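# Sort faulty pump bottles into tray, keep good ones upright

## Task

Five empty pump bottles stand on the table, and one or two of them have a defective pump whose head stays pressed down after being pushed. Find those defective bottles and place them in the grey tray. Every working bottle must finish outside the tray, standing upright on the table. Nothing counts if it is only in place because the robot is still holding it. At the end, release everything and move the grippers away. All objects must settle and stop moving shortly after you finish.

## Robot and tools

Robot: two arms, left_arm and right_arm, each with a parallel two-finger gripper. Everything reported uses one shared world frame: origin on the table surface midway between the arms, +x reaching out over the table, +z upward, and left_arm sitting toward +y. The names left and right do not refer to image sides. Each gripper also has its own axes: fingers point along its +z and close along its y. The reported end_effector_position is the spot between the pads when closed, roughly 2 cm short of the fingertips; closing pushes the tips about 10 mm further along +z.

The row (used by execute_actions and move): always 14 numbers, each in [-1, 1], one flat list covering both arms: dx, dy, dz, rx, ry, rz, opening for left_arm, then the same seven for right_arm. Include both arms even if one is idle. dx..rz are an offset, not a pose: a target relative to that gripper's pose in the most recent result that displayed it (before any such result exists in the scene, or for a second or later call within one reply, relative to where the gripper is when the action begins). The offset is expressed in the gripper's own axes. Scale: 1.0 equals 0.6 m of translation or 180 degrees of rotation; rx, ry, rz form a single rotation vector. Opening is absolute, not an offset: +1 is fully open (0.084 m), -1 closed. Sending all zeros is not a pause: it pulls the arm back to its reference pose. To keep an arm still, send the offset back to where it should be in the first call, zeros in later calls of the same reply, and its desired opening every time.

execute_actions: argument actions, a list holding at most one item, plus optional pictures (boolean, camera images included unless false). An empty list just reports the current state. An action {"rows": [...], "steps": n} runs up to 15 control steps of 1/30 s (default 15); each row covers one step, and the last row repeats if rows run out. Every row is counted from the same reference pose, not from the row before it. A wait {"steps": n} (up to 300) sends nothing and returns n steps after the previous result, your reply time included. A refused call does nothing.

move: argument target (one 14-number row as above, same offset rules) and speed (m/s, 0.002 to 0.5, default 0.25; turning allowed up to twice that in rad/s). Both grippers travel straight toward their targets and finish together, taking 0.5 to 10 s; longer paths are cut off at 10 s. Openings are sent at the start. Paths ignore obstacles and the other arm, and grippers can lag, drift, or overshoot the speed, mostly near full reach. Faster contact and targets set deeper past contact mean harder impacts. The result adds a move: line with the ending (done, off_target, moving, held, fault) and which limits applied, plus each gripper's distance from its target. paced means the sent pose was clipped; held means a safety check blocked steps, after which the arm may suddenly speed up.

wait: argument seconds (0 to 10); the scene runs with no new command. zoom_image: camera (cam_head_left, cam_head_right, cam_left_wrist, cam_right_wrist) and region [x0, y0, x1, y1] in pixels of that camera's last image, origin top-left, at most 504 by 504. finished_scene: scene number; ends the current scene irreversibly and reports success. Replying with no tool call ends everything.

Control details: each step, the commanded pose is limited to 70 mm and 16 degrees from the measured one, then solved by damped inverse kinematics, favouring position over orientation. After an action ends, the arm only continues to its last clipped pose, so large moves need several actions; check the reported pose and the Hand target line. Joint targets are capped at 3.14 rad/s. Printed hand positions can be slightly off, especially far out.

Results: each arm shows position (m), quaternion wxyz, velocities, and grip_measured (finger opening, same scale as commands). HELD marks steps where a command was withheld; a pose unreachable line names an arm whose command was altered by the clearance check. MOTOR HOT warns from 65 °C; at 80 °C an OVER-TEMPERATURE FAULT brakes that arm until it cools. Joint load limits (N m): waist 47.5, shoulder 47.5, upper arm roll 28.5, elbow 28.5, forearm roll 28.5, wrist pitch 19, wrist roll 19, including held weight; reaching one triggers a torque fault that backs the joint off, freezes the arm for 10 s and drops the remainder of the call.

Gripping: command an opening well below grip_measured to squeeze; the gap sets the force (about 24 N per pad, up to ~6 cm wide objects). Fast closing can press too hard. Brief external tugs on held or loose objects may occur.

Cameras: four 504x504 images in the order cam_head_left, cam_head_right, cam_left_wrist, cam_right_wrist, with pinhole-plus-radial calibration given; actual poses may differ by a few degrees or millimetres.

Avoid: dropping or knocking anything off the table, arm-to-arm collisions or pressing, slams and hard pushes, holding loads long enough to overheat, and leaving bottles still moving or supported by a gripper at the end. Test each pump by pressing its head gently, then sort, release and retract.

Each tool is called after "Request:" by a JSON object that holds its "name" and its "arguments".

## Session

Request:
{"name": "execute_actions", "arguments": {"actions": []}}

Scene clock: 0.00 s of 5100.00 s.
left_arm: end_effector_position=(+0.2027, -0.0978, +0.3083) grip_measured=+1.00 end_effector_quat_wxyz=(+0.145, +0.801, +0.035, +0.579) end_effector_velocity=(-0.000, -0.000, -0.000) end_effector_angular_velocity=(+0.001, -0.000, -0.001) | right_arm: end_effector_position=(+0.4212, -0.3184, +0.2484) grip_measured=+1.00 end_effector_quat_wxyz=(-0.000, +1.000, +0.009, -0.002) end_effector_velocity=(-0.000, -0.000, -0.000) end_effector_angular_velocity=(+0.000, +0.001, -0.001)
Joint positions: left_arm=[-0.447 -1.053 -1.112  0.463  0.522  0.486 -1.897  0.084] | right_arm=[-0.002 -0.246 -0.002  0.92  -0.     1.169 -0.     0.084]
Joint velocities: left_arm=[ 0.    -0.    -0.001  0.     0.    -0.    -0.     0.   ] | right_arm=[-0.002  0.     0.001 -0.     0.     0.    -0.     0.   ]
Motor temperatures (°C, as the motors report them): left_arm=[38 36 41 41 45 38 41] | right_arm=[35 39 38 37 37 40 38]
Hand target (left_arm): +0.203, -0.098, +0.308; +0.145, +0.801, +0.035, +0.579
Hand target (right_arm): +0.421, -0.318, +0.248; -0.000, +1.000, +0.009, -0.002

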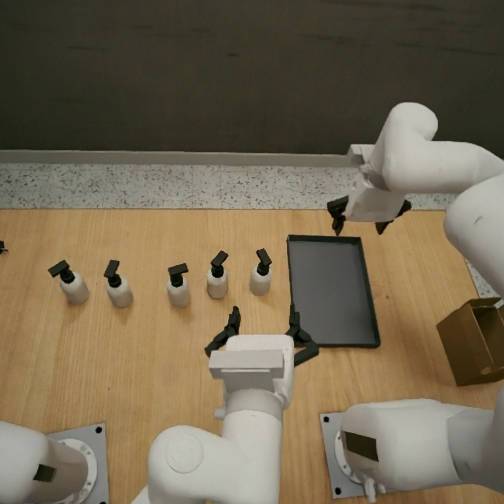

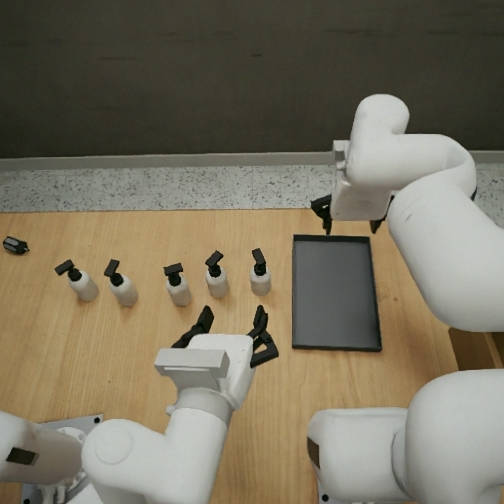

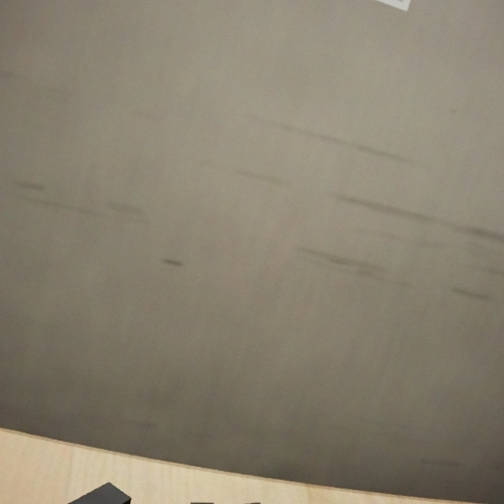

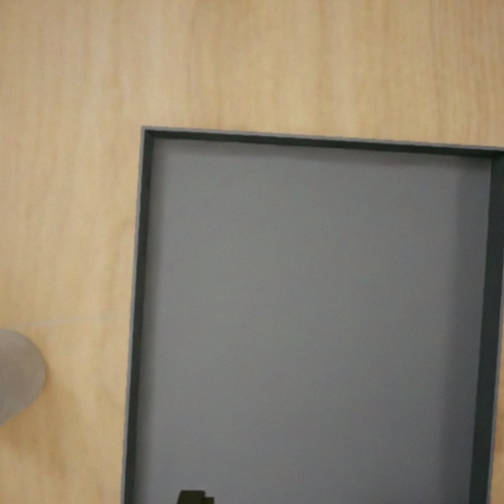

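Request:
{"name": "move", "arguments": {"target": [0,0,0,0.099,-0.395,0.024,-1, 0,0,0,0,0,0,-1], "speed": 0.4}}

Request:
{"name": "move", "arguments": {"target": [0.25,-0.62,0.1,0,0,0,-1, -0.1,-0.25,0,0,0,0,-1], "speed": 0.3}}

Scene clock: 5.93 s of 5100.00 s.
left_arm: end_effector_position=(+0.2034, -0.0973, +0.3078) grip_measured=-1.00 end_effector_quat_wxyz=(-0.002, +1.000, +0.000, +0.001) end_effector_velocity=(+0.001, +0.001, -0.001) end_effector_angular_velocity=(+0.004, +0.008, +0.004) | right_arm: end_effector_position=(+0.4212, -0.3184, +0.2484) grip_measured=-1.00 end_effector_quat_wxyz=(-0.000, +1.000, +0.009, -0.002) end_effector_velocity=(+0.000, +0.000, +0.000) end_effector_angular_velocity=(-0.000, -0.001, -0.001)
Joint positions: left_arm=[-0.791 -0.229 -0.418  1.127 -0.091  1.34  -1.011  0.   ] | right_arm=[-0.002 -0.246 -0.002  0.92  -0.     1.169 -0.     0.   ]
Joint velocities: left_arm=[ 0.003  0.006  0.003  0.004 -0.002  0.007  0.002  0.   ] | right_arm=[-0.    -0.     0.001  0.    -0.    -0.001  0.001  0.   ]
Motor temperatures (°C, as the motors report them): left_arm=[38 36 41 42 45 38 41] | right_arm=[35 39 38 38 37 40 38]
Hand target (left_arm): +0.204, -0.097, +0.308; -0.002, +1.000, +0.001, +0.001
Hand target (right_arm): +0.421, -0.318, +0.248; -0.000, +1.000, +0.009, -0.002
Off the commanded pose (left_arm): 0.001 m, 0 deg.
Off the commanded pose (right_arm): 0.000 m, 0 deg.
After step 90, 0.83 s passed at rest.
move: done
camera_calibration (this result's frames):
cam_left_wrist: T_world_to_cam=[[-0.0180634, -0.999786, -0.0101309, -0.0543672], [-0.99908, 0.0184429, -0.0387076, 0.287816], [0.0388862, 0.00942244, -0.999199, 0.428103], [0, 0, 0, 1]] pos_world=[0.269922, -0.0636975, 0.43835]
cam_right_wrist: T_world_to_cam=[[0.0236319, -0.999258, -0.0304111, -0.28604], [-0.999585, -0.0241181, 0.0157237, 0.477699], [-0.0164455, 0.0300269, -0.999414, 0.395238], [0, 0, 0, 1]] pos_world=[0.490761, -0.286174, 0.378797]

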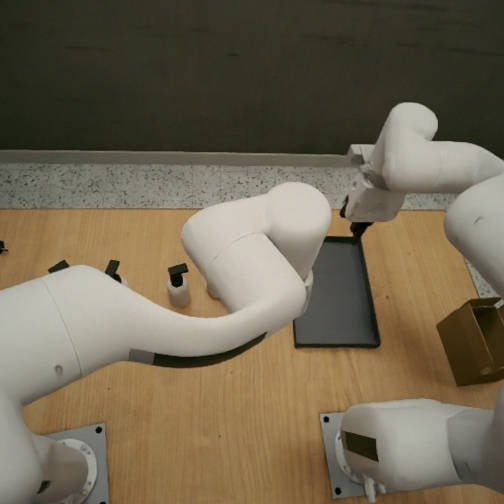

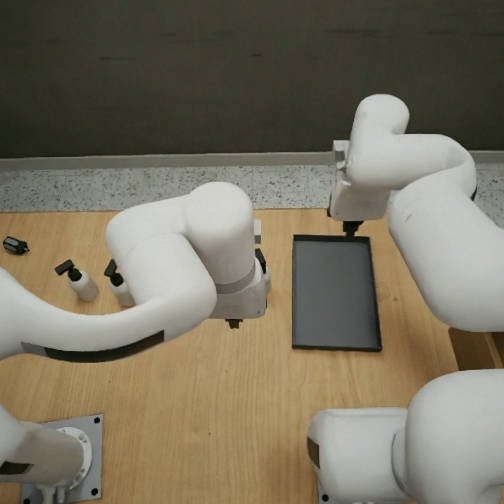

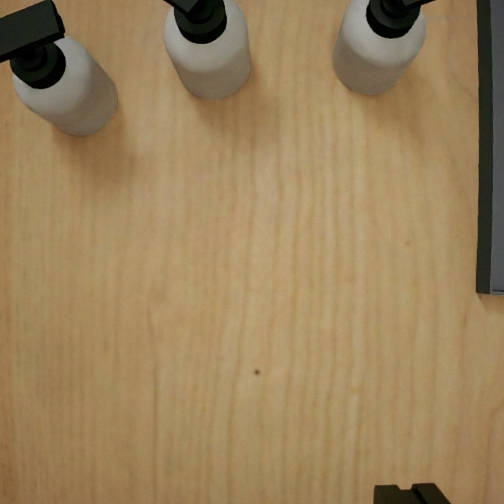

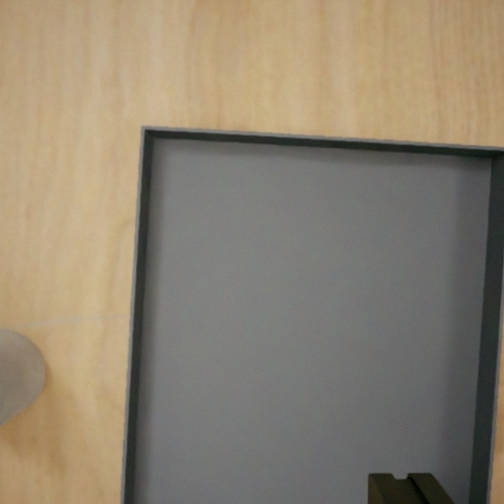

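Scene clock: 7.80 s of 5100.00 s.
left_arm: end_effector_position=(+0.3535, +0.2746, +0.2495) grip_measured=-1.00 end_effector_quat_wxyz=(-0.002, +1.000, -0.000, +0.001) end_effector_velocity=(+0.001, +0.003, -0.000) end_effector_angular_velocity=(-0.003, +0.000, +0.003) | right_arm: end_effector_position=(+0.3584, -0.1693, +0.2488) grip_measured=-1.00 end_effector_quat_wxyz=(-0.001, +1.000, +0.009, -0.002) end_effector_velocity=(-0.000, +0.001, +0.000) end_effector_angular_velocity=(-0.000, -0.001, +0.001)
Joint positions: left_arm=[-0.458 -0.468  0.251  0.748  0.124  1.203 -0.109  0.   ] | right_arm=[ 0.151 -0.354  0.231  0.833  0.089  1.183  0.337  0.   ]
Joint velocities: left_arm=[ 0.004  0.003  0.006  0.002 -0.001 -0.001  0.007  0.   ] | right_arm=[ 0.002 -0.     0.002  0.001  0.     0.     0.003  0.   ]
Motor temperatures (°C, as the motors report them): left_arm=[38 36 41 42 45 38 41] | right_arm=[35 39 38 38 37 40 38]
Hand target (left_arm): +0.354, +0.275, +0.249; -0.002, +1.000, +0.000, +0.001
Hand target (right_arm): +0.358, -0.169, +0.249; -0.001, +1.000, +0.009, -0.002
Off the commanded pose (left_arm): 0.000 m, 0 deg.
Off the commanded pose (right_arm): 0.000 m, 0 deg.
move: done
camera_calibration (this result's frames):
cam_left_wrist: T_world_to_cam=[[-0.019032, -0.999765, -0.0103685, 0.320038], [-0.999054, 0.0194219, -0.0389022, 0.428488], [0.0390944, 0.00961831, -0.999189, 0.360351], [0, 0, 0, 1]] pos_world=[0.420086, 0.308174, 0.380047]
cam_right_wrist: T_world_to_cam=[[0.0233052, -0.999226, -0.0316902, -0.135063], [-0.999587, -0.023823, 0.0160606, 0.418542], [-0.0168031, 0.0313028, -0.999369, 0.39048], [0, 0, 0, 1]] pos_world=[0.428078, -0.137211, 0.379231]

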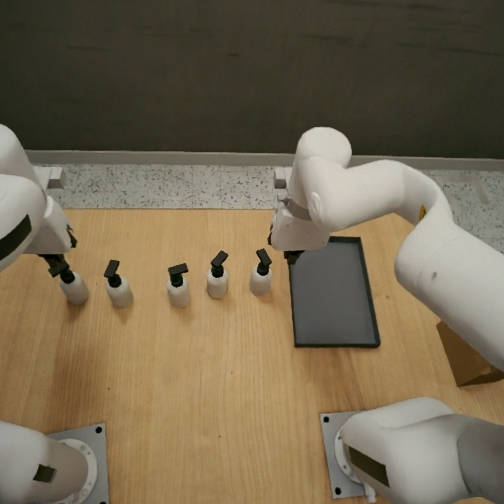

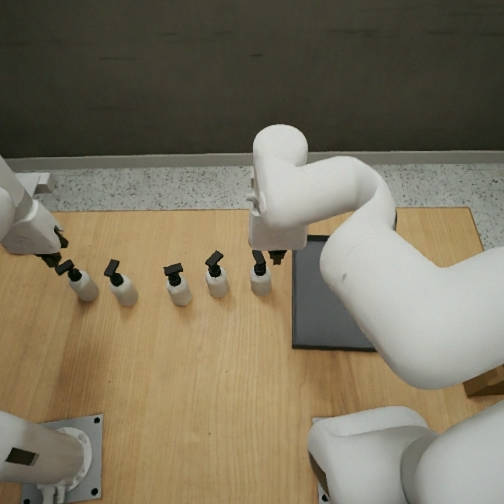

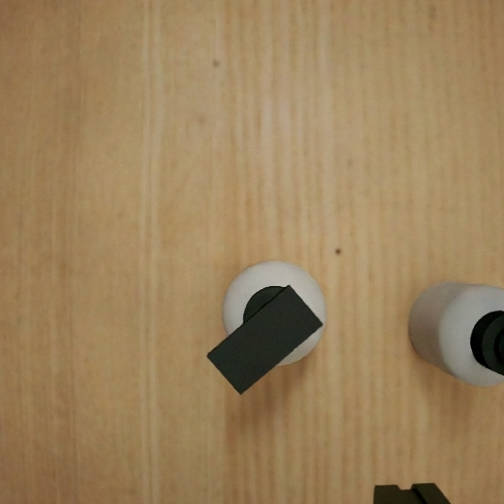

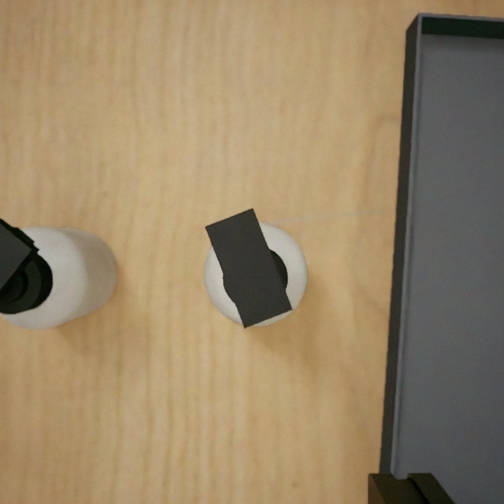

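Request:
{"name": "move", "arguments": {"target": [0.084,-0.043,0.12,0,0,0,-1, 0.088,-0.066,0.12,0,0,0,-1], "speed": 0.2}}

Request:
{"name": "move", "arguments": {"target": [0,0,0.06,0,0,0,-1, 0,0,0.06,0,0,0,-1], "speed": 0.03}}

Scene clock: 10.33 s of 5100.00 s.
left_arm: end_effector_position=(+0.4044, +0.3006, +0.1781) grip_measured=-1.00 end_effector_quat_wxyz=(-0.002, +1.000, -0.000, +0.002) end_effector_velocity=(-0.000, +0.001, -0.002) end_effector_angular_velocity=(-0.000, +0.004, -0.000) | right_arm: end_effector_position=(+0.4103, -0.1287, +0.1768) grip_measured=-1.00 end_effector_quat_wxyz=(-0.001, +1.000, +0.009, -0.001) end_effector_velocity=(-0.001, -0.001, -0.003) end_effector_angular_velocity=(-0.003, +0.006, -0.000)
Joint positions: left_arm=[-0.45  -0.21   0.338  0.756  0.09   0.952 -0.002  0.   ] | right_arm=[ 0.155 -0.058  0.286  0.901  0.023  0.958  0.432  0.   ]
Joint velocities: left_arm=[ 0.     0.005  0.002 -0.001 -0.002 -0.002  0.004  0.   ] | right_arm=[-0.001  0.006  0.    -0.001 -0.002 -0.     0.001  0.   ]
Motor temperatures (°C, as the motors report them): left_arm=[38 36 41 42 45 38 41] | right_arm=[35 39 38 38 37 40 38]
Hand target (left_arm): +0.404, +0.301, +0.178; -0.002, +1.000, -0.000, +0.001
Hand target (right_arm): +0.410, -0.129, +0.176; -0.001, +1.000, +0.009, -0.002
Off the commanded pose (left_arm): 0.000 m, 0 deg.
Off the commanded pose (right_arm): 0.000 m, 0 deg.
move: done
camera_calibration (this result's frames):
cam_left_wrist: T_world_to_cam=[[-0.0191748, -0.999756, -0.0109525, 0.346412], [-0.999012, 0.0195975, -0.0398883, 0.476095], [0.0400932, 0.0101768, -0.999144, 0.286182], [0, 0, 0, 1]] pos_world=[0.470793, 0.334085, 0.308721]
cam_right_wrist: T_world_to_cam=[[0.0230088, -0.999228, -0.0318381, -0.0978831], [-0.999609, -0.0235008, 0.0151675, 0.47269], [-0.015904, 0.0314766, -0.999378, 0.317752], [0, 0, 0, 1]] pos_world=[0.479811, -0.0967007, 0.307269]

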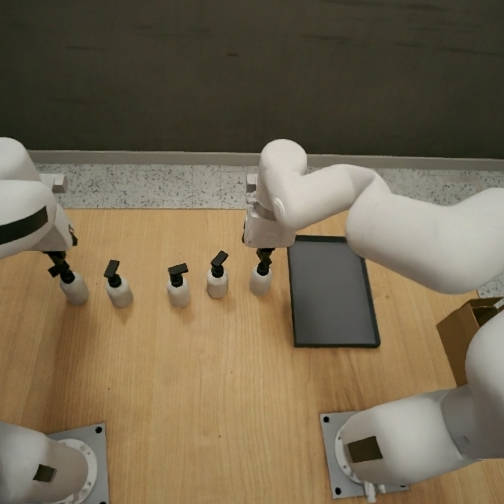

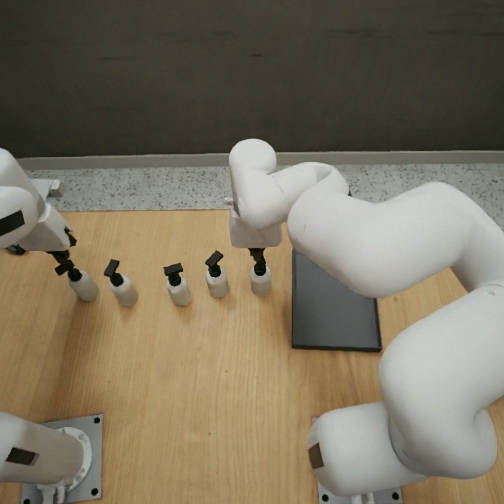

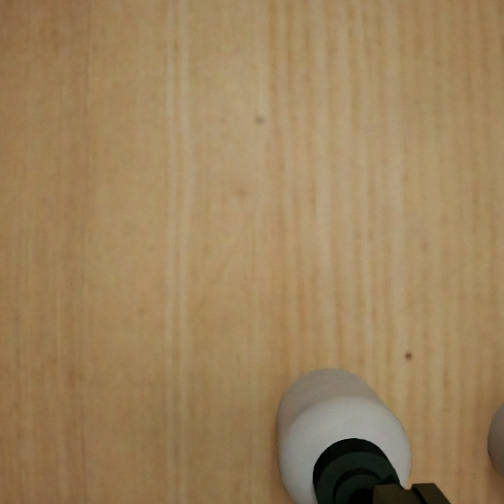

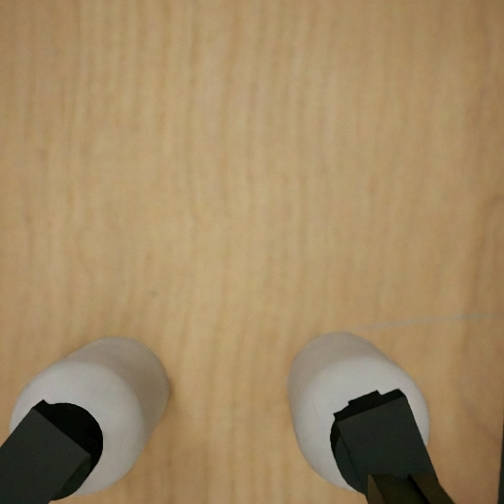

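Scene clock: 11.80 s of 5100.00 s.
left_arm: end_effector_position=(+0.4071, +0.3008, +0.1452) grip_measured=-1.00 end_effector_quat_wxyz=(-0.002, +1.000, -0.000, +0.006) end_effector_velocity=(-0.001, +0.001, -0.003) end_effector_angular_velocity=(-0.000, +0.003, +0.001) | right_arm: end_effector_position=(+0.4124, -0.1275, +0.1443) grip_measured=-1.00 end_effector_quat_wxyz=(-0.002, +1.000, +0.009, +0.003) end_effector_velocity=(-0.001, -0.001, -0.003) end_effector_angular_velocity=(-0.001, +0.003, -0.002)
Joint positions: left_arm=[-0.452 -0.15   0.349  0.706  0.073  0.837  0.013  0.   ] | right_arm=[ 0.156 -0.006  0.29   0.853  0.004  0.852  0.447  0.   ]
Joint velocities: left_arm=[ 0.     0.004  0.002 -0.005 -0.001 -0.006  0.002  0.   ] | right_arm=[-0.001  0.005  0.    -0.005 -0.001 -0.006  0.002  0.   ]
Motor temperatures (°C, as the motors report them): left_arm=[38 36 41 42 45 38 41] | right_arm=[35 39 38 38 37 40 38]
Hand target (left_arm): +0.405, +0.301, +0.142; -0.002, +1.000, -0.000, +0.002
Hand target (right_arm): +0.410, -0.129, +0.141; -0.001, +1.000, +0.009, -0.001
Off the commanded pose (left_arm): 0.004 m, 0 deg.
Off the commanded pose (right_arm): 0.004 m, 1 deg.
move: off_target (left_arm, right_arm)
camera_calibration (this result's frames):
cam_left_wrist: T_world_to_cam=[[-0.0191824, -0.999758, -0.0107739, 0.346226], [-0.99865, 0.0196792, -0.0480662, 0.47848], [0.0482665, 0.00983732, -0.998786, 0.249924], [0, 0, 0, 1]] pos_world=[0.472413, 0.334268, 0.27635]
cam_right_wrist: T_world_to_cam=[[0.0235369, -0.999122, -0.0346636, -0.0975853], [-0.999694, -0.0237865, 0.00680766, 0.476505], [-0.0076262, 0.0344928, -0.999376, 0.282213], [0, 0, 0, 1]] pos_world=[0.480808, -0.0958995, 0.27541]

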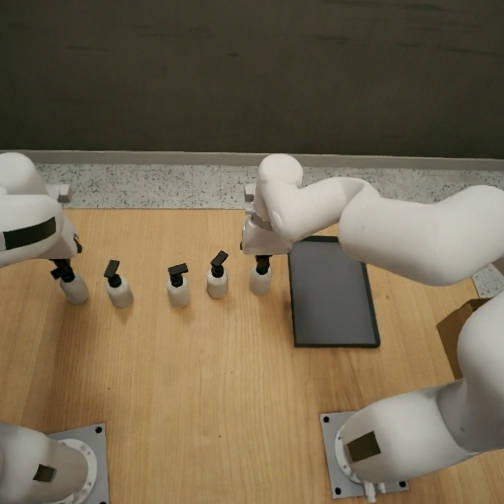

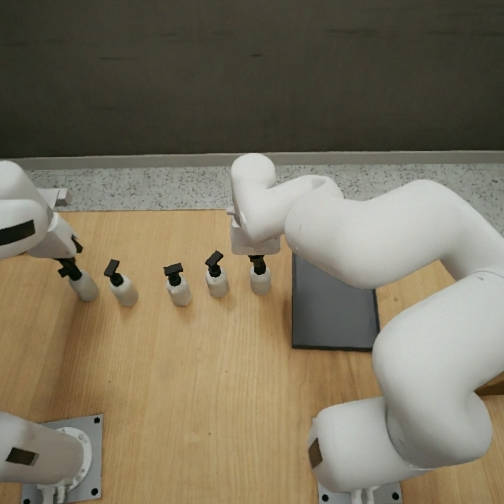

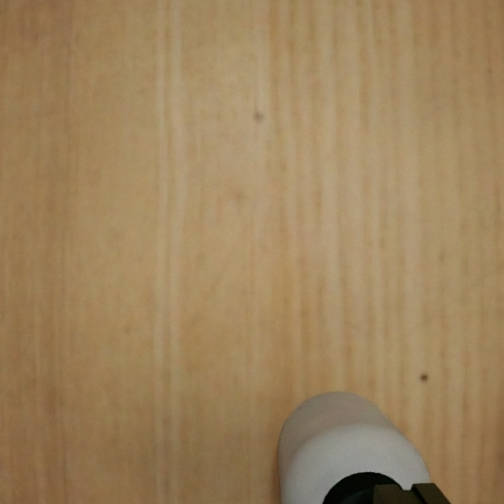

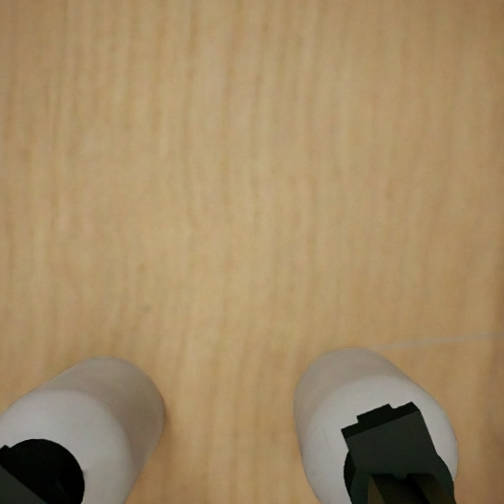

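Contact; press a bit further.

Request:
{"name": "move", "arguments": {"target": [-0.004,0,0.025,0,0,0,-1, -0.004,0,0.025,0,0,0,-1], "speed": 0.02}}

Scene clock: 13.20 s of 5100.00 s.
left_arm: end_effector_position=(+0.4175, +0.3018, +0.1438) grip_measured=-1.00 end_effector_quat_wxyz=(-0.002, +1.000, +0.000, +0.023) end_effector_velocity=(+0.001, -0.000, +0.000) end_effector_angular_velocity=(-0.001, -0.002, -0.001) | right_arm: end_effector_position=(+0.4188, -0.1234, +0.1425) grip_measured=-1.00 end_effector_quat_wxyz=(-0.008, +1.000, +0.009, +0.018) end_effector_velocity=(+0.001, -0.000, +0.001) end_effector_angular_velocity=(+0.000, -0.004, +0.001)
Joint positions: left_arm=[-0.453 -0.136  0.352  0.707  0.067  0.789  0.019  0.   ] | right_arm=[ 0.158  0.001  0.292  0.847 -0.003  0.807  0.455  0.   ]
Joint velocities: left_arm=[-0.001  0.001  0.001  0.001 -0.001 -0.002  0.001  0.   ] | right_arm=[-0.001 -0.    -0.     0.001 -0.002 -0.003 -0.001  0.   ]
Motor temperatures (°C, as the motors report them): left_arm=[38 36 41 42 45 38 41] | right_arm=[35 39 38 38 37 40 38]
Hand target (left_arm): +0.405, +0.301, +0.130; -0.002, +1.000, -0.000, +0.006
Hand target (right_arm): +0.410, -0.128, +0.130; -0.002, +1.000, +0.009, +0.003
Off the commanded pose (left_arm): 0.019 m, 2 deg.
Off the commanded pose (right_arm): 0.016 m, 2 deg.
move: off_target (left_arm, right_arm)
camera_calibration (this result's frames):
cam_left_wrist: T_world_to_cam=[[-0.0175751, -0.999781, -0.0113401, 0.346903], [-0.996418, 0.0184521, -0.0825279, 0.493209], [0.0827191, 0.00984908, -0.996524, 0.233365], [0, 0, 0, 1]] pos_world=[0.478236, 0.335428, 0.277191]
cam_right_wrist: T_world_to_cam=[[0.0249983, -0.998667, -0.045148, -0.0927178], [-0.99944, -0.0239624, -0.0233418, 0.487234], [0.0222288, 0.0457062, -0.998708, 0.269144], [0, 0, 0, 1]] pos_world=[0.483296, -0.0932205, 0.275983]

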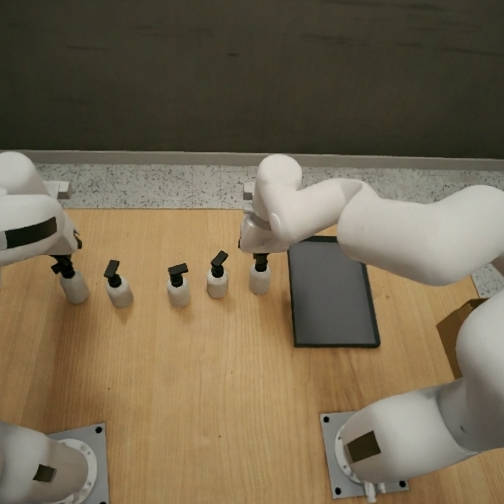

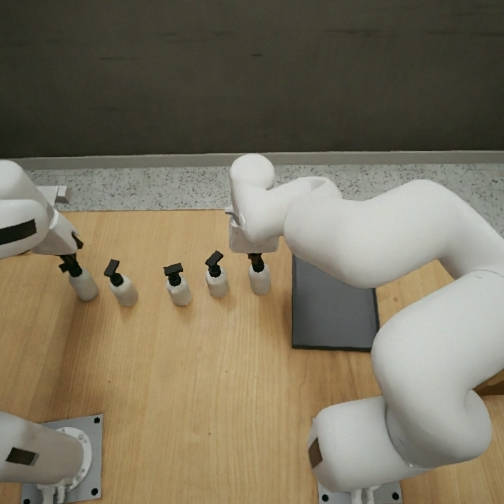

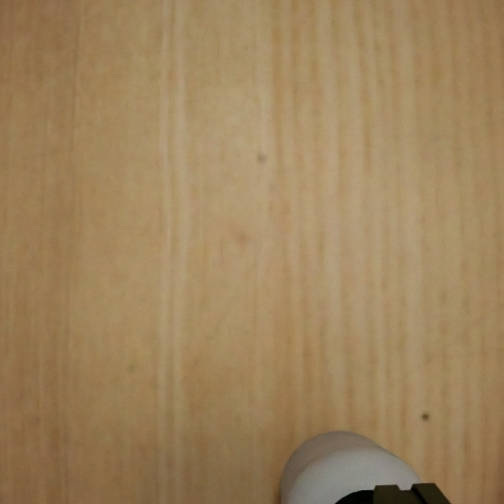

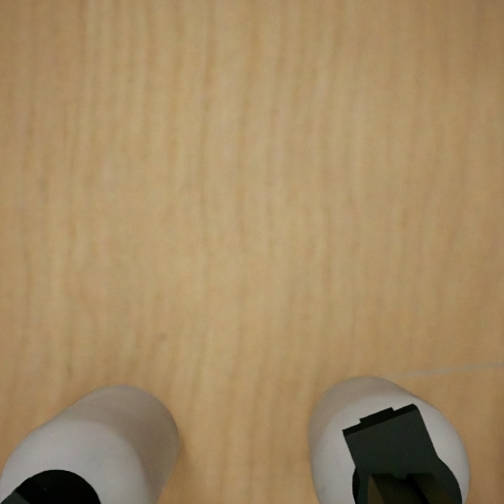

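Request:
{"name": "move", "arguments": {"target": [-0.02,0,-0.07,0,-0.015,0,-1, -0.013,0.007,-0.07,-0.005,-0.012,0,-1], "speed": 0.1}}

Request:
{"name": "move", "arguments": {"target": [-0.125,0.218,-0.11,0,0,0,-1, -0.117,-0.105,-0.11,0,0,0,-1], "speed": 0.25}}

Request:
{"name": "zoom_image", "arguments": {"camera": "cam_head_left", "region": [30,220,300,320]}}

Scene clock: 15.63 s of 5100.00 s.
left_arm: end_effector_position=(+0.4032, +0.3017, +0.1846) grip_measured=-1.00 end_effector_quat_wxyz=(-0.002, +1.000, +0.000, -0.001) end_effector_velocity=(+0.002, +0.000, +0.004) end_effector_angular_velocity=(-0.000, -0.006, +0.001) | right_arm: end_effector_position=(+0.4094, -0.1285, +0.1836) grip_measured=-1.00 end_effector_quat_wxyz=(+0.000, +1.000, +0.009, -0.001) end_effector_velocity=(+0.001, +0.000, +0.003) end_effector_angular_velocity=(+0.002, -0.005, -0.001)
Joint positions: left_arm=[-0.451 -0.219  0.34   0.769  0.092  0.98  -0.003  0.   ] | right_arm=[ 0.156 -0.069  0.287  0.911  0.024  0.98   0.433  0.   ]
Joint velocities: left_arm=[ 0.    -0.004 -0.     0.006  0.     0.004 -0.001  0.   ] | right_arm=[-0.001 -0.004 -0.     0.005  0.001  0.004 -0.     0.   ]
Motor temperatures (°C, as the motors report them): left_arm=[38 36 41 42 45 38 41] | right_arm=[35 39 38 38 37 40 38]
Hand target (left_arm): +0.403, +0.302, +0.185; -0.002, +1.000, +0.000, -0.001
Hand target (right_arm): +0.410, -0.128, +0.184; +0.000, +1.000, +0.009, -0.001
Off the commanded pose (left_arm): 0.001 m, 0 deg.
Off the commanded pose (right_arm): 0.001 m, 0 deg.
move: done
camera_calibration (this result's frames):
cam_left_wrist: T_world_to_cam=[[-0.0178573, -0.999786, -0.0104322, 0.346919], [-0.999254, 0.0182033, -0.0340649, 0.474565], [0.0342475, 0.00981608, -0.999365, 0.295266], [0, 0, 0, 1]] pos_world=[0.470293, 0.335308, 0.314863]
cam_right_wrist: T_world_to_cam=[[0.0235608, -0.999292, -0.0293286, -0.0981258], [-0.999589, -0.0240271, 0.0156495, 0.471561], [-0.0163431, 0.0289479, -0.999447, 0.324378], [0, 0, 0, 1]] pos_world=[0.47898, -0.0961162, 0.313941]

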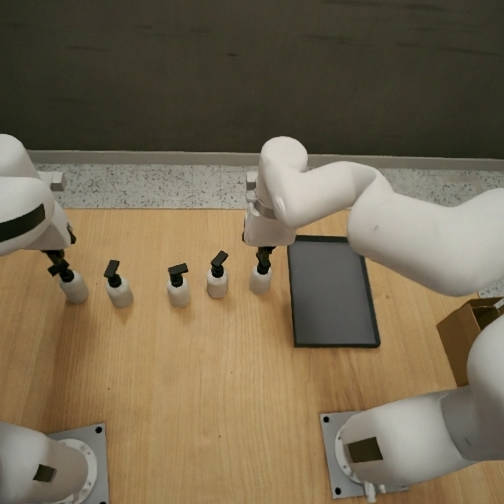

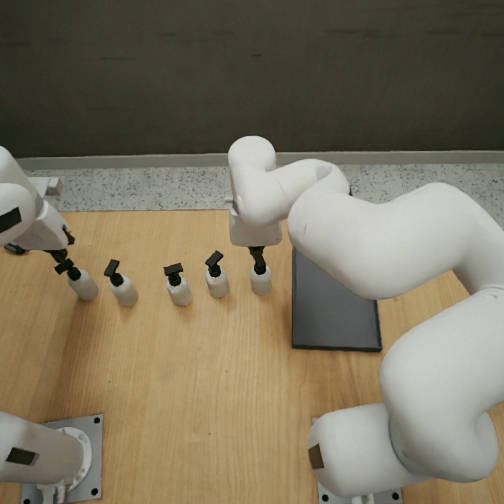

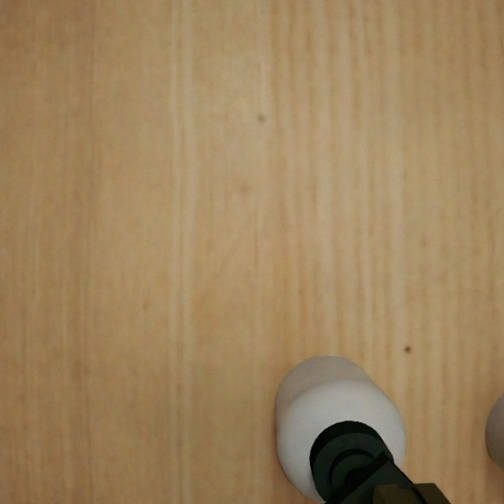

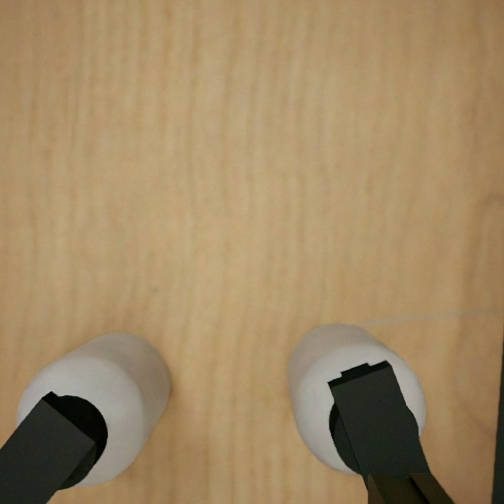

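Scene clock: 16.77 s of 5100.00 s.
left_arm: end_effector_position=(+0.3283, +0.1709, +0.2501) grip_measured=-1.00 end_effector_quat_wxyz=(-0.001, +1.000, +0.001, -0.002) end_effector_velocity=(-0.001, -0.003, +0.002) end_effector_angular_velocity=(+0.000, -0.004, -0.005) | right_arm: end_effector_position=(+0.3384, -0.0668, +0.2496) grip_measured=-1.00 end_effector_quat_wxyz=(+0.000, +1.000, +0.009, -0.002) end_effector_velocity=(-0.002, +0.003, +0.002) end_effector_angular_velocity=(+0.001, -0.003, +0.006)
Joint positions: left_arm=[-0.587 -0.482  0.091  0.728  0.047  1.213 -0.356  0.   ] | right_arm=[ 0.248 -0.232  0.38   0.954  0.095  1.175  0.586  0.   ]
Joint velocities: left_arm=[-0.003 -0.003 -0.006  0.003 -0.001  0.002 -0.003  0.   ] | right_arm=[ 0.004 -0.003  0.004  0.003  0.001  0.002  0.002  0.   ]
Motor temperatures (°C, as the motors report them): left_arm=[38 36 41 42 45 38 41] | right_arm=[35 39 38 38 37 40 38]
Hand target (left_arm): +0.328, +0.170, +0.250; -0.001, +1.000, +0.000, -0.001
Hand target (right_arm): +0.338, -0.066, +0.250; +0.000, +1.000, +0.009, -0.002
Off the commanded pose (left_arm): 0.000 m, 0 deg.
Off the commanded pose (right_arm): 0.000 m, 0 deg.
move: done
camera_calibration (this result's frames):
cam_left_wrist: T_world_to_cam=[[-0.017096, -0.999807, -0.00968454, 0.21508], [-0.999301, 0.0174079, -0.033093, 0.404271], [0.0332552, 0.00911201, -0.999405, 0.365001], [0, 0, 0, 1]] pos_world=[0.395527, 0.204676, 0.380246]
cam_right_wrist: T_world_to_cam=[[0.0228921, -0.999298, -0.0296539, -0.0325833], [-0.999586, -0.0233955, 0.0167436, 0.400797], [-0.0174256, 0.0292583, -0.99942, 0.387775], [0, 0, 0, 1]] pos_world=[0.408134, -0.0345292, 0.379873]

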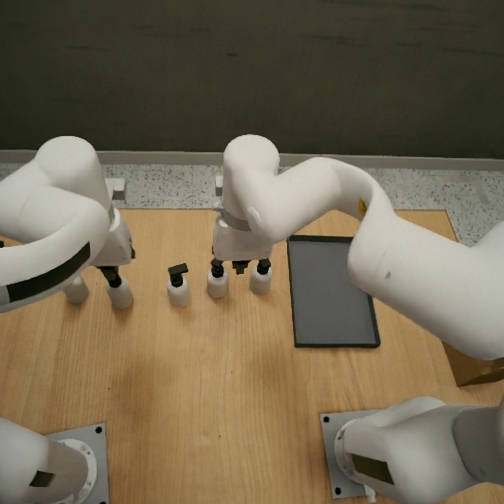

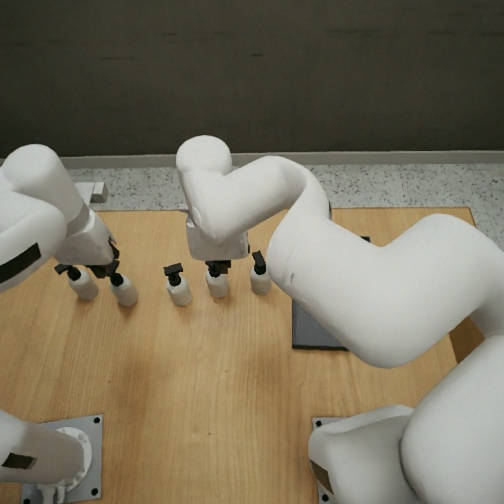

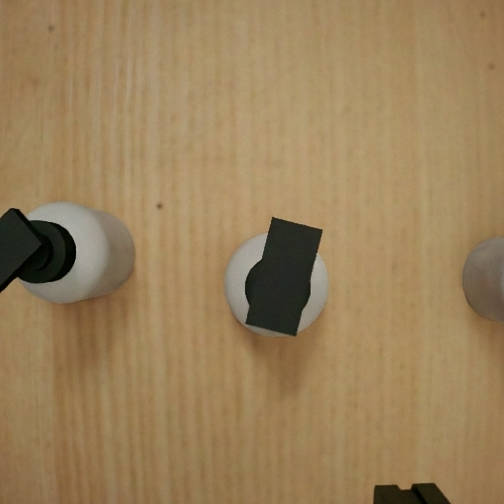

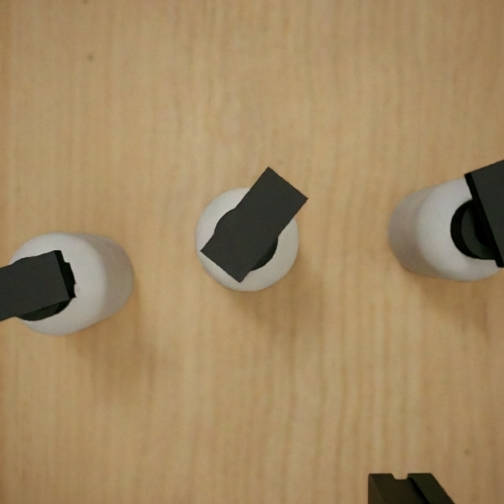

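Region (30, 220, 300, 320) of cam_head_left's 504x504 image, scaled by 1.867, with more detail than that image has; it fills the top 187 rows of this view, and the rest is white.

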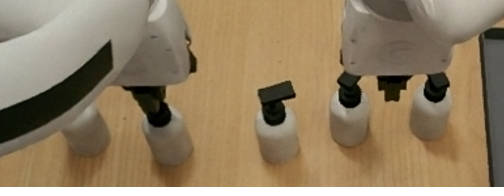

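Request:
{"name": "move", "arguments": {"target": [0.103,-0.043,0.133,0,0,0,-1, 0.115,-0.074,0.133,0,0,0,-1], "speed": 0.2}}

Request:
{"name": "move", "arguments": {"target": [0,0,0.053,0,0,0,-1, 0,0,0.053,0,0,0,-1], "speed": 0.03}}

Request:
{"name": "move", "arguments": {"target": [0,0,-0.07,0,0,0,-1, 0,0,-0.07,0,0,0,-1], "speed": 0.1}}

Scene clock: 19.77 s of 5100.00 s.
left_arm: end_effector_position=(+0.3900, +0.1970, +0.1705) grip_measured=-1.00 end_effector_quat_wxyz=(-0.002, +1.000, +0.001, -0.001) end_effector_velocity=(-0.001, +0.001, -0.003) end_effector_angular_velocity=(+0.001, +0.006, +0.002) | right_arm: end_effector_position=(+0.4062, -0.0214, +0.1695) grip_measured=-1.00 end_effector_quat_wxyz=(+0.000, +1.000, +0.009, -0.002) end_effector_velocity=(-0.000, -0.001, -0.004) end_effector_angular_velocity=(-0.004, +0.007, -0.002)
Joint positions: left_arm=[-0.551 -0.211  0.178  0.723  0.05   0.935 -0.24   0.   ] | right_arm=[ 0.251  0.138  0.41   1.097 -0.065  0.974  0.698  0.   ]
Joint velocities: left_arm=[ 0.001  0.005  0.002 -0.002 -0.001 -0.002  0.001  0.   ] | right_arm=[ 0.     0.008 -0.002 -0.001 -0.002  0.001  0.001  0.   ]
Motor temperatures (°C, as the motors report them): left_arm=[38 36 41 43 45 38 41] | right_arm=[35 39 38 38 37 40 38]
Hand target (left_arm): +0.390, +0.197, +0.170; -0.002, +1.000, +0.001, -0.002
Hand target (right_arm): +0.406, -0.021, +0.169; +0.000, +1.000, +0.009, -0.002
Off the commanded pose (left_arm): 0.000 m, 0 deg.
Off the commanded pose (right_arm): 0.000 m, 0 deg.
move: done
camera_calibration (this result's frames):
cam_left_wrist: T_world_to_cam=[[-0.0172747, -0.9998, -0.010117, 0.241533], [-0.999261, 0.0176111, -0.0341639, 0.463018], [0.0343352, 0.00951936, -0.999365, 0.282646], [0, 0, 0, 1]] pos_world=[0.457143, 0.23064, 0.300729]
cam_right_wrist: T_world_to_cam=[[0.0227299, -0.999298, -0.0297895, 0.00900514], [-0.999606, -0.0232074, 0.0157824, 0.471167], [-0.0164626, 0.029419, -0.999432, 0.307221], [0, 0, 0, 1]] pos_world=[0.475835, 0.0108952, 0.299879]

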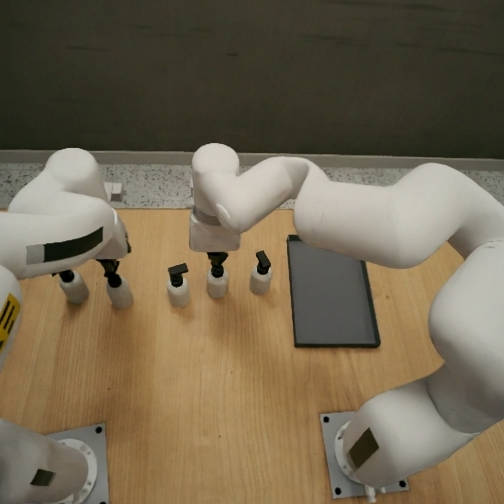

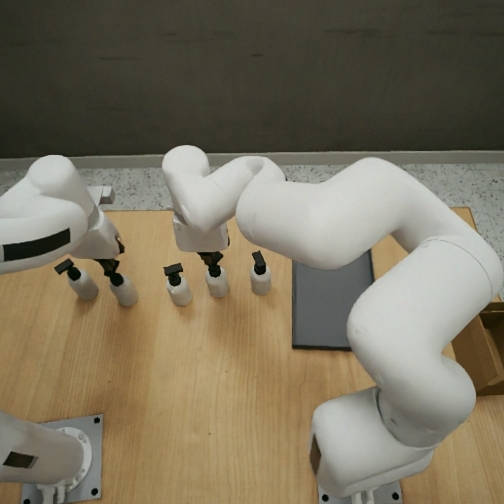

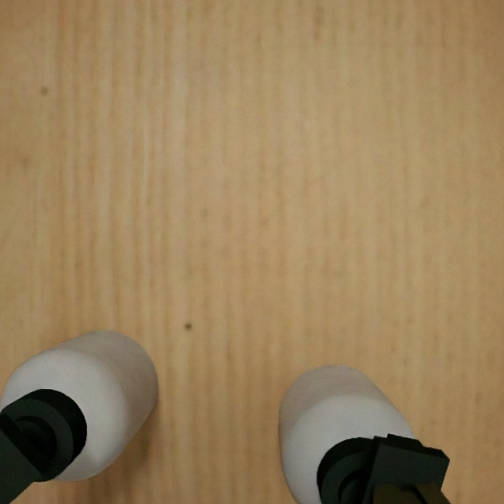

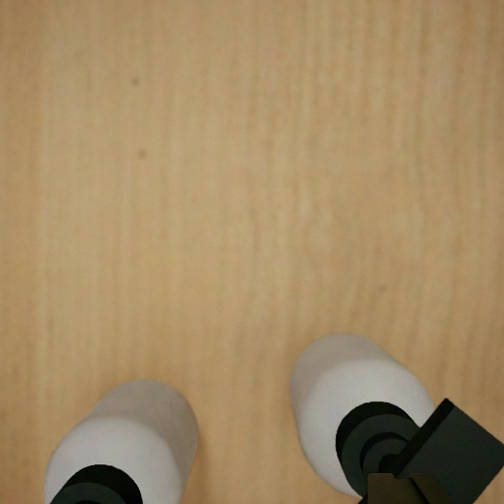

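Scene clock: 21.10 s of 5100.00 s.
left_arm: end_effector_position=(+0.3942, +0.1960, +0.1439) grip_measured=-1.00 end_effector_quat_wxyz=(+0.000, +1.000, +0.001, +0.006) end_effector_velocity=(+0.003, -0.000, -0.001) end_effector_angular_velocity=(+0.001, -0.002, -0.001) | right_arm: end_effector_position=(+0.4086, -0.0189, +0.1430) grip_measured=-1.00 end_effector_quat_wxyz=(-0.003, +1.000, +0.009, +0.004) end_effector_velocity=(+0.002, +0.000, -0.001) end_effector_angular_velocity=(+0.002, -0.001, -0.001)
Joint positions: left_arm=[-0.551 -0.161  0.183  0.684  0.042  0.833 -0.233  0.   ] | right_arm=[ 0.256  0.18   0.407  1.062 -0.091  0.889  0.718  0.   ]
Joint velocities: left_arm=[ 0.     0.012 -0.     0.009 -0.001 -0.004  0.002  0.   ] | right_arm=[-0.002  0.006  0.001  0.004 -0.002 -0.002  0.001  0.   ]
Motor temperatures (°C, as the motors report them): left_arm=[38 36 41 43 45 38 41] | right_arm=[35 39 38 38 37 40 38]
Hand target (left_arm): +0.390, +0.197, +0.139; -0.002, +1.000, +0.001, -0.001
Hand target (right_arm): +0.406, -0.021, +0.138; +0.000, +1.000, +0.009, -0.002
Off the commanded pose (left_arm): 0.007 m, 1 deg.
Off the commanded pose (right_arm): 0.006 m, 1 deg.
move: off_target (left_arm, right_arm)
camera_calibration (this result's frames):
cam_left_wrist: T_world_to_cam=[[-0.0172441, -0.999828, -0.00683462, 0.239941], [-0.998712, 0.0175503, -0.0476107, 0.468017], [0.0477224, 0.00600481, -0.998843, 0.251294], [0, 0, 0, 1]] pos_world=[0.459559, 0.230177, 0.274925]
cam_right_wrist: T_world_to_cam=[[0.0239303, -0.999062, -0.0360835, 0.011014], [-0.999698, -0.0241168, 0.00474132, 0.475649], [-0.00560709, 0.0359591, -0.999338, 0.276368], [0, 0, 0, 1]] pos_world=[0.476791, 0.0125368, 0.274327]

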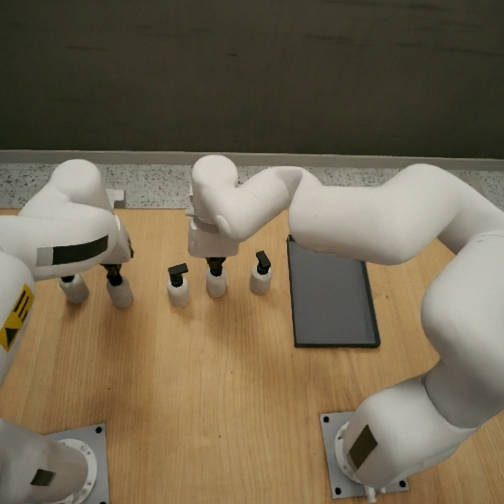

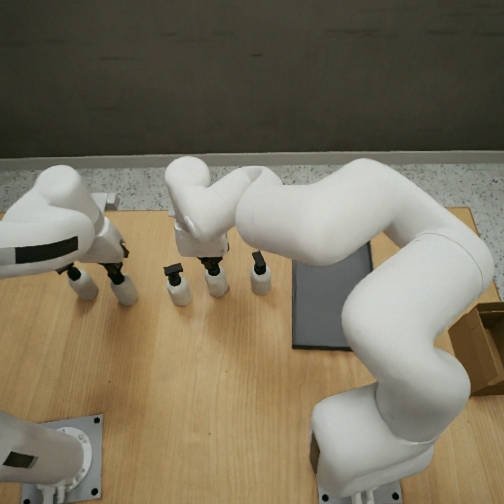

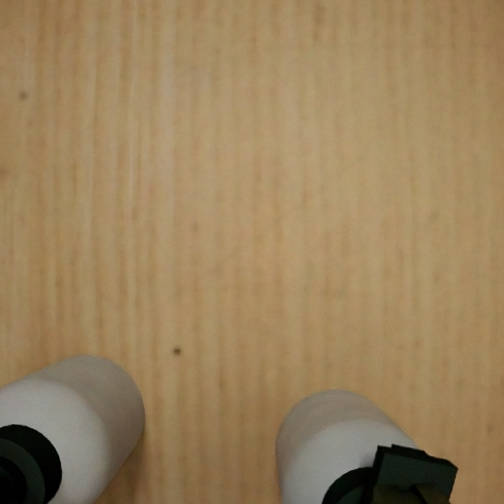

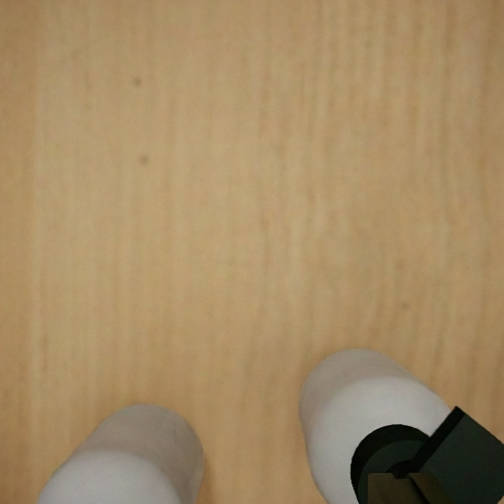

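Scene clock: 21.93 s of 5100.00 s.
left_arm: end_effector_position=(+0.3934, +0.1961, +0.1854) grip_measured=-1.00 end_effector_quat_wxyz=(-0.000, +1.000, +0.001, +0.005) end_effector_velocity=(+0.002, +0.000, +0.004) end_effector_angular_velocity=(-0.002, -0.006, +0.001) | right_arm: end_effector_position=(+0.4081, -0.0194, +0.1843) grip_measured=-1.00 end_effector_quat_wxyz=(-0.003, +1.000, +0.009, +0.003) end_effector_velocity=(+0.001, +0.001, +0.004) end_effector_angular_velocity=(+0.003, -0.006, -0.000)
Joint positions: left_arm=[-0.551 -0.23   0.176  0.748  0.051  0.966 -0.241  0.   ] | right_arm=[ 0.25   0.12   0.412  1.119 -0.057  1.001  0.693  0.   ]
Joint velocities: left_arm=[ 0.    -0.003  0.002  0.006  0.     0.003  0.     0.   ] | right_arm=[-0.001 -0.004  0.     0.005  0.001  0.002 -0.001  0.   ]
Motor temperatures (°C, as the motors report them): left_arm=[38 36 41 43 45 38 41] | right_arm=[35 39 38 38 37 40 38]
Hand target (left_arm): +0.394, +0.196, +0.186; +0.000, +1.000, +0.001, +0.005
Hand target (right_arm): +0.408, -0.019, +0.185; -0.003, +1.000, +0.009, +0.004
Off the commanded pose (left_arm): 0.001 m, 0 deg.
Off the commanded pose (right_arm): 0.001 m, 0 deg.
move: done
camera_calibration (this result's frames):
cam_left_wrist: T_world_to_cam=[[-0.0172042, -0.999827, -0.0070294, 0.240336], [-0.998774, 0.0175117, -0.0463096, 0.468937], [0.0464247, 0.00622406, -0.998902, 0.293221], [0, 0, 0, 1]] pos_world=[0.458884, 0.230257, 0.316305]
cam_right_wrist: T_world_to_cam=[[0.0238132, -0.999089, -0.0354216, 0.0119927], [-0.999692, -0.024044, 0.00610522, 0.474669], [-0.00695134, 0.0352653, -0.999354, 0.318224], [0, 0, 0, 1]] pos_world=[0.476449, 0.0121724, 0.315545]

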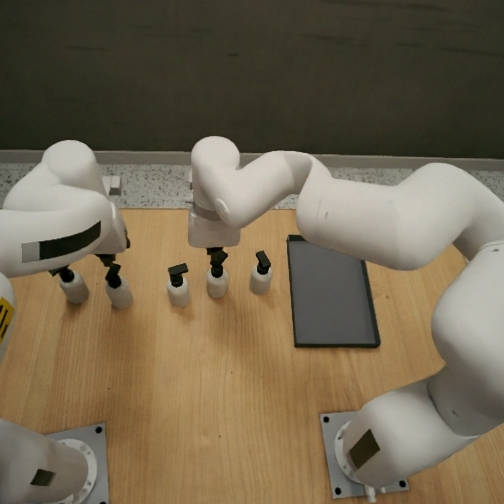

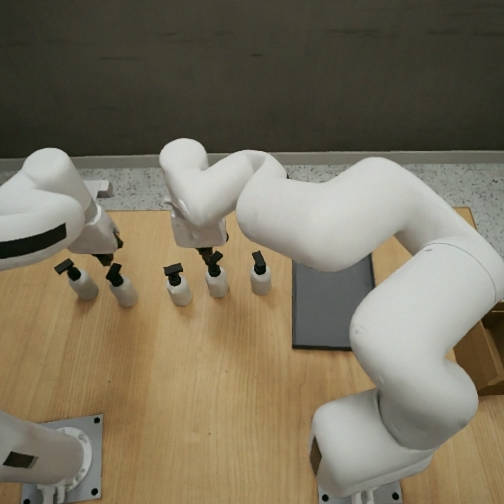

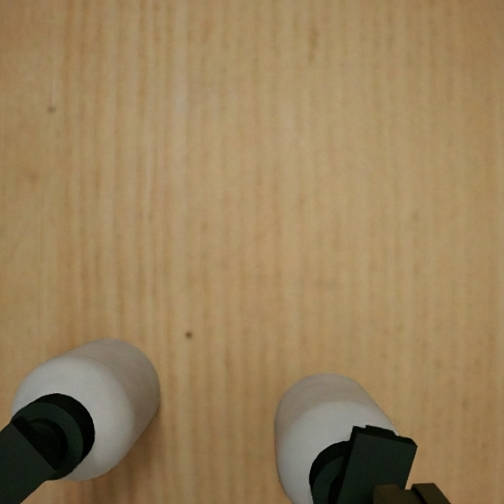

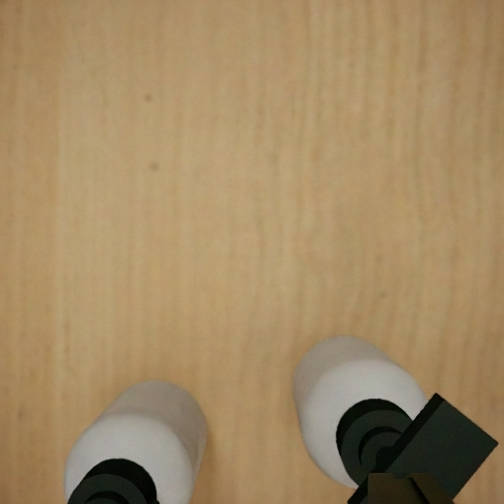

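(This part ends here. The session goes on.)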